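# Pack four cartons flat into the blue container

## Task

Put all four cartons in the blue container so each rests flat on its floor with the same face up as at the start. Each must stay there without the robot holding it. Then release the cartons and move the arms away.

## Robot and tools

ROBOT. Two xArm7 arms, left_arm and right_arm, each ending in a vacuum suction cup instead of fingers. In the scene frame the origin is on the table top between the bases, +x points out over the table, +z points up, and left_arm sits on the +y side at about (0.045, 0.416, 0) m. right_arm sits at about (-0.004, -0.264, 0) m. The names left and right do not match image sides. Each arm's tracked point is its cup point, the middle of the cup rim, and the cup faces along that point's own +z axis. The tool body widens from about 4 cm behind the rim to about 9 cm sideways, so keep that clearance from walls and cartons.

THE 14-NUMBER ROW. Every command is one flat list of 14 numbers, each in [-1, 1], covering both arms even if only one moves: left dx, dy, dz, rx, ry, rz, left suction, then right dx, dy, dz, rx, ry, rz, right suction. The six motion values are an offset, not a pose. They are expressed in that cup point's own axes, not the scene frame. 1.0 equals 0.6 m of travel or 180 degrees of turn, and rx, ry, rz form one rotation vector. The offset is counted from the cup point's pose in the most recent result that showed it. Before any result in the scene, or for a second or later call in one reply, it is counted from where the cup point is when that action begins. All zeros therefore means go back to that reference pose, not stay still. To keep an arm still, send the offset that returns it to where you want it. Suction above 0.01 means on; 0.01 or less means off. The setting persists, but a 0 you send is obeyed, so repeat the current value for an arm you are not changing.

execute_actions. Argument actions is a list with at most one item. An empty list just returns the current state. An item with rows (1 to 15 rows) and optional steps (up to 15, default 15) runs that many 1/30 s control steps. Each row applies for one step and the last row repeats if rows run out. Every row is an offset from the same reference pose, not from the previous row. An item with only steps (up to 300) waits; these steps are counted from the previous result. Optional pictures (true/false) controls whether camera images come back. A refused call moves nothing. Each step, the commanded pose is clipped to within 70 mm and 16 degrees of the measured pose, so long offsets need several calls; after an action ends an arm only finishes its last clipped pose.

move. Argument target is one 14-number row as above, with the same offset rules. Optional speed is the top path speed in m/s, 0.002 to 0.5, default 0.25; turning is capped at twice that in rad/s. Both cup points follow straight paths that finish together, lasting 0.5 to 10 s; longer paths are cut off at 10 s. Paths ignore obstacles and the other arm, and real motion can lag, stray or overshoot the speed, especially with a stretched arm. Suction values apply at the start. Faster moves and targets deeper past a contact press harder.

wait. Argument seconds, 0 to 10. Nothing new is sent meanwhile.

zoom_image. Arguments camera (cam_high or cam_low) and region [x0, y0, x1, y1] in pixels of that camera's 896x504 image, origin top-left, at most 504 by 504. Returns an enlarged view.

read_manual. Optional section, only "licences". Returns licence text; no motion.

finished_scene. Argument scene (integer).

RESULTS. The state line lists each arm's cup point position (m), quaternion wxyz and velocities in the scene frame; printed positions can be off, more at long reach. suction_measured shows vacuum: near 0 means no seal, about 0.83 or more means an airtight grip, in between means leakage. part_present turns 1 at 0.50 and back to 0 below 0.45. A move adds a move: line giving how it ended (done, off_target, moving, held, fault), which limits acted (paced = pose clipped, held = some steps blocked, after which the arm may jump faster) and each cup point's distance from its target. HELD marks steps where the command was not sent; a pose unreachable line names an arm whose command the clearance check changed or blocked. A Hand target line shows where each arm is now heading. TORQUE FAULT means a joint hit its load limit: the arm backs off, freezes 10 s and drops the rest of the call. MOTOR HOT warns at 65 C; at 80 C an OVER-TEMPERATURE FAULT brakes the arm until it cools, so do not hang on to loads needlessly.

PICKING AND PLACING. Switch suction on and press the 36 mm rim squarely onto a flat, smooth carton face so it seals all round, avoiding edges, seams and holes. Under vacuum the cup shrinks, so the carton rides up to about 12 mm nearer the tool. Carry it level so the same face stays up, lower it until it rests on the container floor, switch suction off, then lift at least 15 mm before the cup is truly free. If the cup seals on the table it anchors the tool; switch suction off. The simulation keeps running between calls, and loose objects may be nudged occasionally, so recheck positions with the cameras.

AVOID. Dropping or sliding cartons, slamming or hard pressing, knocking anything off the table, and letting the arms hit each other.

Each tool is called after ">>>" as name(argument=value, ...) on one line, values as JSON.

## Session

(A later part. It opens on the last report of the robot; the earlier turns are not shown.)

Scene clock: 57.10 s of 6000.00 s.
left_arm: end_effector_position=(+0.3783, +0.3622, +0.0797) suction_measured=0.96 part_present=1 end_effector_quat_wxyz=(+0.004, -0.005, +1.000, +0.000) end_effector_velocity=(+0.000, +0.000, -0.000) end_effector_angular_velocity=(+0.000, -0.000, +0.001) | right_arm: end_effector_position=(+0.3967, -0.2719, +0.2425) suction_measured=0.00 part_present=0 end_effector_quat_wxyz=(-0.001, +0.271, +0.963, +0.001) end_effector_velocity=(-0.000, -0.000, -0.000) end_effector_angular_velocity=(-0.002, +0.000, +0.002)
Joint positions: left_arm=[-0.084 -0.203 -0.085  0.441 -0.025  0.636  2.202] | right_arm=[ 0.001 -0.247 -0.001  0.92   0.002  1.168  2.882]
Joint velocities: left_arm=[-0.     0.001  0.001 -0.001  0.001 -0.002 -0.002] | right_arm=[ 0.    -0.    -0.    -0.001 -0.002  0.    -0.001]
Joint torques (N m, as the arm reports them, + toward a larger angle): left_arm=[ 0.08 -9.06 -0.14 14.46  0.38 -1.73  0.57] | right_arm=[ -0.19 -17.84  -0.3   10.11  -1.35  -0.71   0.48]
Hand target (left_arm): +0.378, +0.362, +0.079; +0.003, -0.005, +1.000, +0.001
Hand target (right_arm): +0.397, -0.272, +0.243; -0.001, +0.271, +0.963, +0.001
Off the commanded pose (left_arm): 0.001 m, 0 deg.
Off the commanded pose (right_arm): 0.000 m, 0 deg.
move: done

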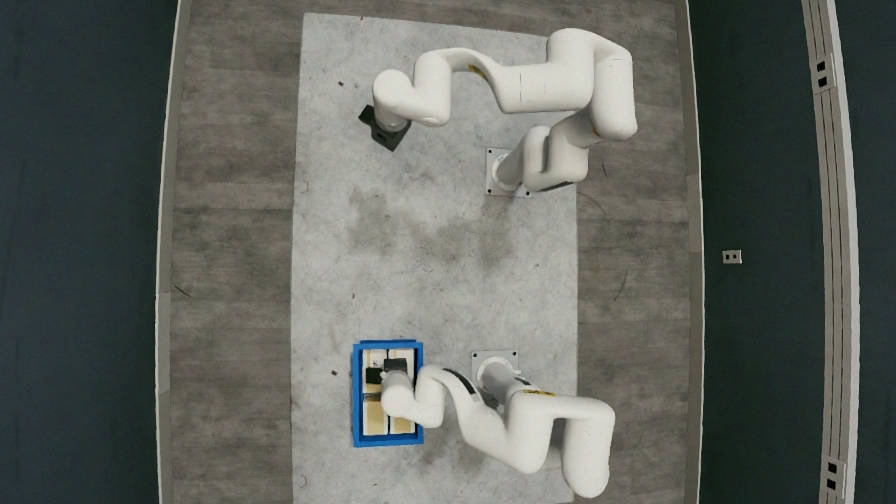

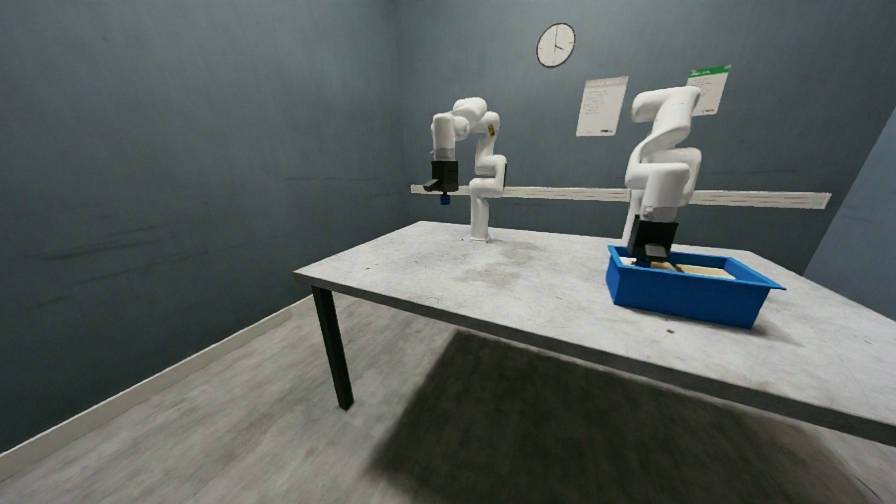

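>>> execute_actions(actions=[{"rows":[[0,0,0,0,0,0,0,0,0,0,0,0,0,0]],"steps":8}], pictures=false)

>>> move(target=[0,0,-0.22,0,0,0,0,0,0,0,0,0,0,0], speed=0.15)

>>> move(target=[0.2,-0.4,0,0,0,0,0,0,0,0,0,0,0,0], speed=0.3)

>>> zoom_image(camera="cam_high", region=[330, 320, 460, 460])

>>> zoom_image(camera="cam_low", region=[590, 160, 800, 340])

Scene clock: 60.93 s of 6000.00 s.
left_arm: end_effector_position=(+0.3779, +0.3622, +0.0794) suction_measured=0.01 part_present=0 end_effector_quat_wxyz=(+0.004, -0.005, +1.000, +0.001) end_effector_velocity=(+0.000, +0.001, +0.000) end_effector_angular_velocity=(-0.001, -0.001, +0.003) | right_arm: end_effector_position=(+0.3967, -0.2719, +0.2425) suction_measured=0.00 part_present=0 end_effector_quat_wxyz=(-0.001, +0.271, +0.963, +0.001) end_effector_velocity=(-0.001, +0.000, -0.001) end_effector_angular_velocity=(+0.001, +0.002, -0.001)
Joint positions: left_arm=[-0.084 -0.203 -0.085  0.441 -0.025  0.636  2.202] | right_arm=[ 0.001 -0.247 -0.001  0.92   0.002  1.168  2.882]
Joint velocities: left_arm=[ 0.     0.     0.002  0.001 -0.    -0.    -0.001] | right_arm=[-0.001  0.     0.    -0.002  0.001  0.001  0.   ]
Joint torques (N m, as the arm reports them, + toward a larger angle): left_arm=[-1.57 -2.96 -1.04  7.9   0.03 -0.9   0.74] | right_arm=[  0.21 -17.6   -0.32  10.17  -1.34  -0.88   0.5 ]
Hand target (left_arm): +0.378, +0.362, +0.080; +0.004, -0.005, +1.000, +0.000
Hand target (right_arm): +0.397, -0.272, +0.243; -0.001, +0.271, +0.963, +0.001
Off the commanded pose (left_arm): 0.000 m, 0 deg.
Off the commanded pose (right_arm): 0.000 m, 0 deg.
Steps of this call (steps 1 to 90: nothing new was sent; then 0.57 s passed at rest; steps 91 to 98: all 8 steps of this action). Readings (end_effector_position | what the end effector reports):
91: left_arm (+0.3777, +0.3622, +0.0790) | right_arm (+0.3967, -0.2719, +0.2425) | left_arm suction_measured=0.73 part_present=1 | right_arm suction_measured=0.00 part_present=0
92: left_arm (+0.3778, +0.3622, +0.0792) | right_arm (+0.3967, -0.2719, +0.2425) | left_arm suction_measured=0.29 part_present=0 | right_arm suction_measured=0.00 part_present=0
94: left_arm (+0.3779, +0.3622, +0.0794) | right_arm (+0.3967, -0.2719, +0.2425) | left_arm suction_measured=0.01 part_present=0 | right_arm suction_measured=0.00 part_present=0
98: the state above

Scene clock: 62.43 s of 6000.00 s.
left_arm: end_effector_position=(+0.3770, +0.3621, +0.2108) suction_measured=0.01 part_present=0 end_effector_quat_wxyz=(+0.003, -0.005, +1.000, +0.000) end_effector_velocity=(+0.002, +0.000, +0.003) end_effector_angular_velocity=(+0.001, -0.006, -0.001) | right_arm: end_effector_position=(+0.3967, -0.2719, +0.2425) suction_measured=0.00 part_present=0 end_effector_quat_wxyz=(-0.001, +0.271, +0.963, +0.001) end_effector_velocity=(-0.000, +0.000, -0.001) end_effector_angular_velocity=(+0.001, +0.001, -0.001)
Joint positions: left_arm=[-0.087 -0.455 -0.071  0.65  -0.033  1.099  2.213] | right_arm=[ 0.001 -0.247 -0.001  0.92   0.002  1.168  2.882]
Joint velocities: left_arm=[-0.    -0.002  0.     0.005  0.002  0.001  0.   ] | right_arm=[-0.    -0.    -0.    -0.001  0.001  0.     0.   ]
Joint torques (N m, as the arm reports them, + toward a larger angle): left_arm=[ 0.17 -7.97  0.68 18.94  0.18 -1.29  0.88] | right_arm=[  0.5  -17.44  -0.29  10.42  -1.13  -0.76   0.3 ]
Hand target (left_arm): +0.377, +0.362, +0.212; +0.004, -0.005, +1.000, +0.000
Hand target (right_arm): +0.397, -0.272, +0.243; -0.001, +0.271, +0.963, +0.001
Off the commanded pose (left_arm): 0.001 m, 0 deg.
Off the commanded pose (right_arm): 0.000 m, 0 deg.
move: done

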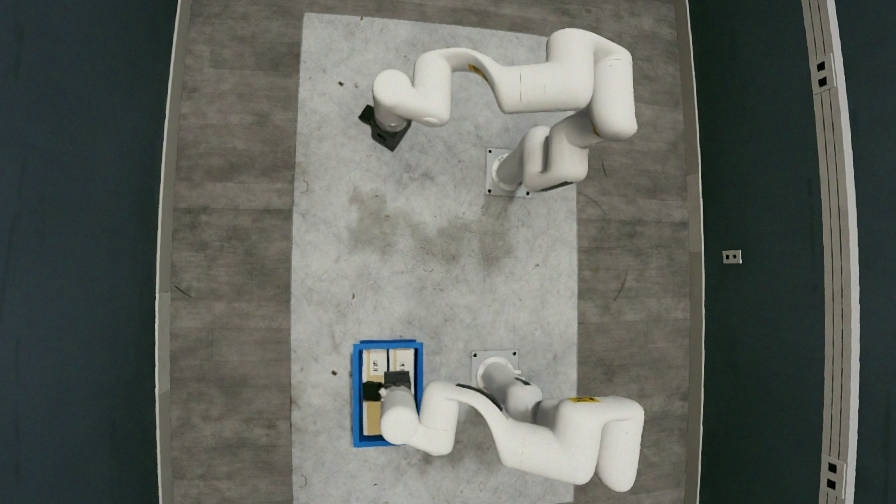

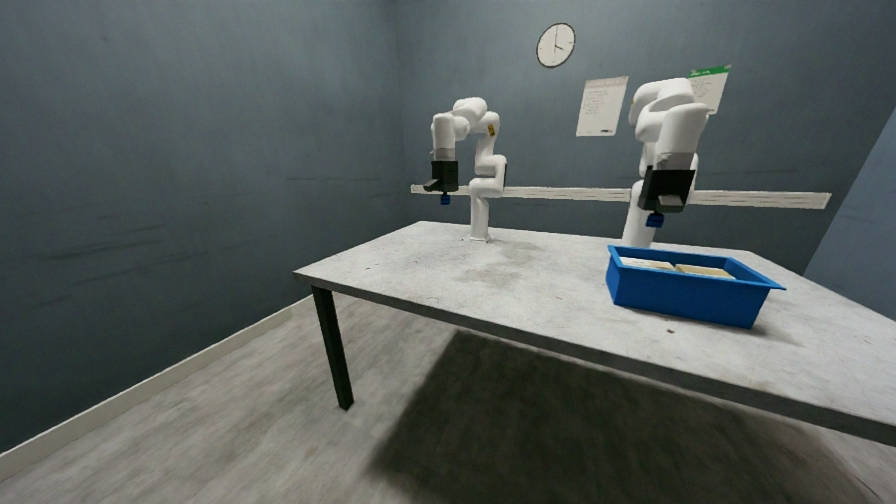

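Scene clock: 63.77 s of 6000.00 s.
left_arm: end_effector_position=(+0.2595, +0.1209, +0.2101) suction_measured=0.01 part_present=0 end_effector_quat_wxyz=(+0.002, -0.006, +1.000, -0.000) end_effector_velocity=(-0.002, -0.004, +0.002) end_effector_angular_velocity=(+0.000, -0.007, -0.008) | right_arm: end_effector_position=(+0.3967, -0.2719, +0.2425) suction_measured=0.00 part_present=0 end_effector_quat_wxyz=(-0.001, +0.271, +0.963, +0.001) end_effector_velocity=(-0.000, +0.001, -0.000) end_effector_angular_velocity=(+0.003, +0.001, -0.002)
Joint positions: left_arm=[-0.349 -0.408 -0.542  0.74  -0.228  1.103  1.598] | right_arm=[ 0.001 -0.247 -0.001  0.92   0.002  1.168  2.882]
Joint velocities: left_arm=[-0.006 -0.001 -0.007  0.005  0.003 -0.    -0.006] | right_arm=[-0.     0.     0.    -0.     0.004  0.     0.001]
Joint torques (N m, as the arm reports them, + toward a larger angle): left_arm=[ 0.15 -7.52  3.98 18.27  0.41 -0.92  0.62] | right_arm=[  0.21 -17.53  -0.13  10.34  -1.08  -0.68   0.37]
Hand target (left_arm): +0.259, +0.120, +0.210; +0.002, -0.005, +1.000, -0.000
Hand target (right_arm): +0.397, -0.272, +0.243; -0.001, +0.271, +0.963, +0.001
Off the commanded pose (left_arm): 0.000 m, 0 deg.
Off the commanded pose (right_arm): 0.000 m, 0 deg.
move: done

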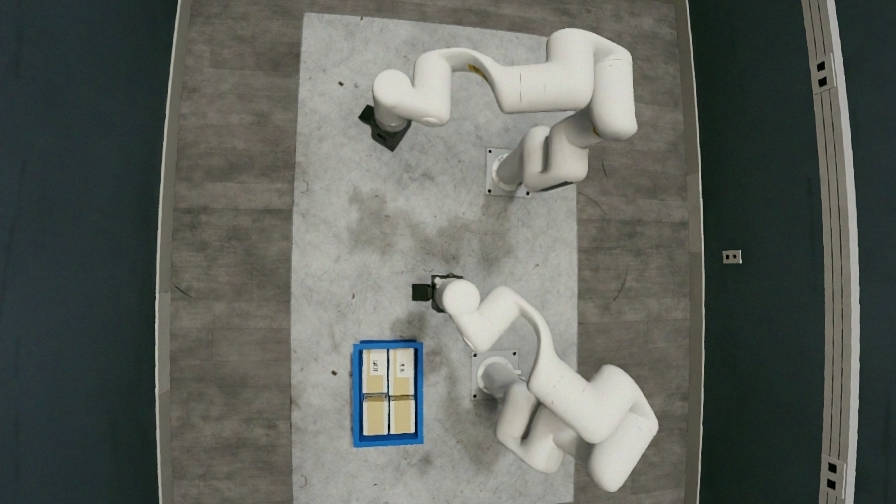

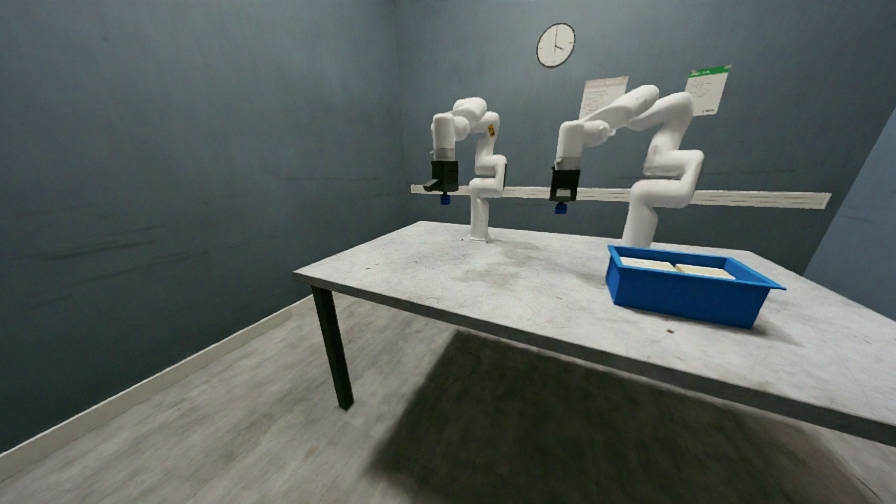

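Region (330, 320, 460, 460) of cam_high's 896x504 image, scaled by 3.600, with more detail than that image has; it fills the left 468 columns of this view, and the rest is white.

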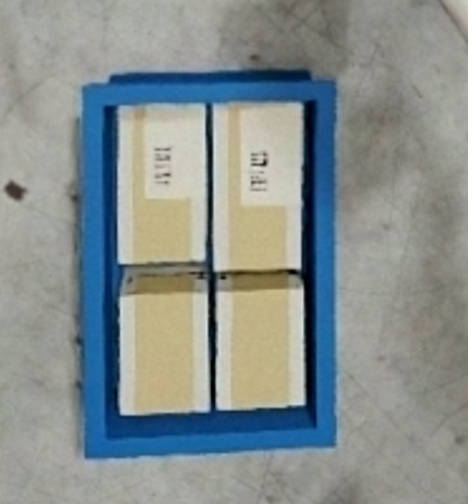

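Region (590, 160, 800, 340) of cam_low's 896x504 image, scaled by 2.400, with more detail than that image has; it fills the top 432 rows of this view, and the rest is white.

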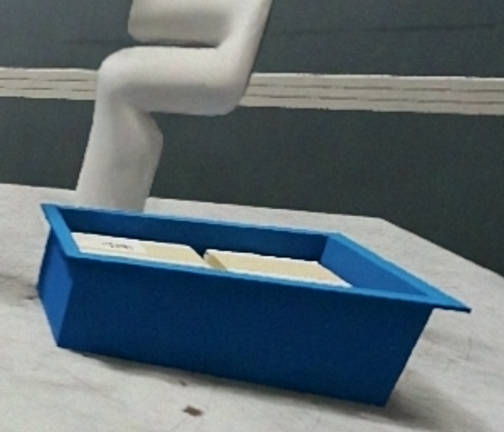

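>>> finished_scene(scene=2)

The scene is finished: the task was done.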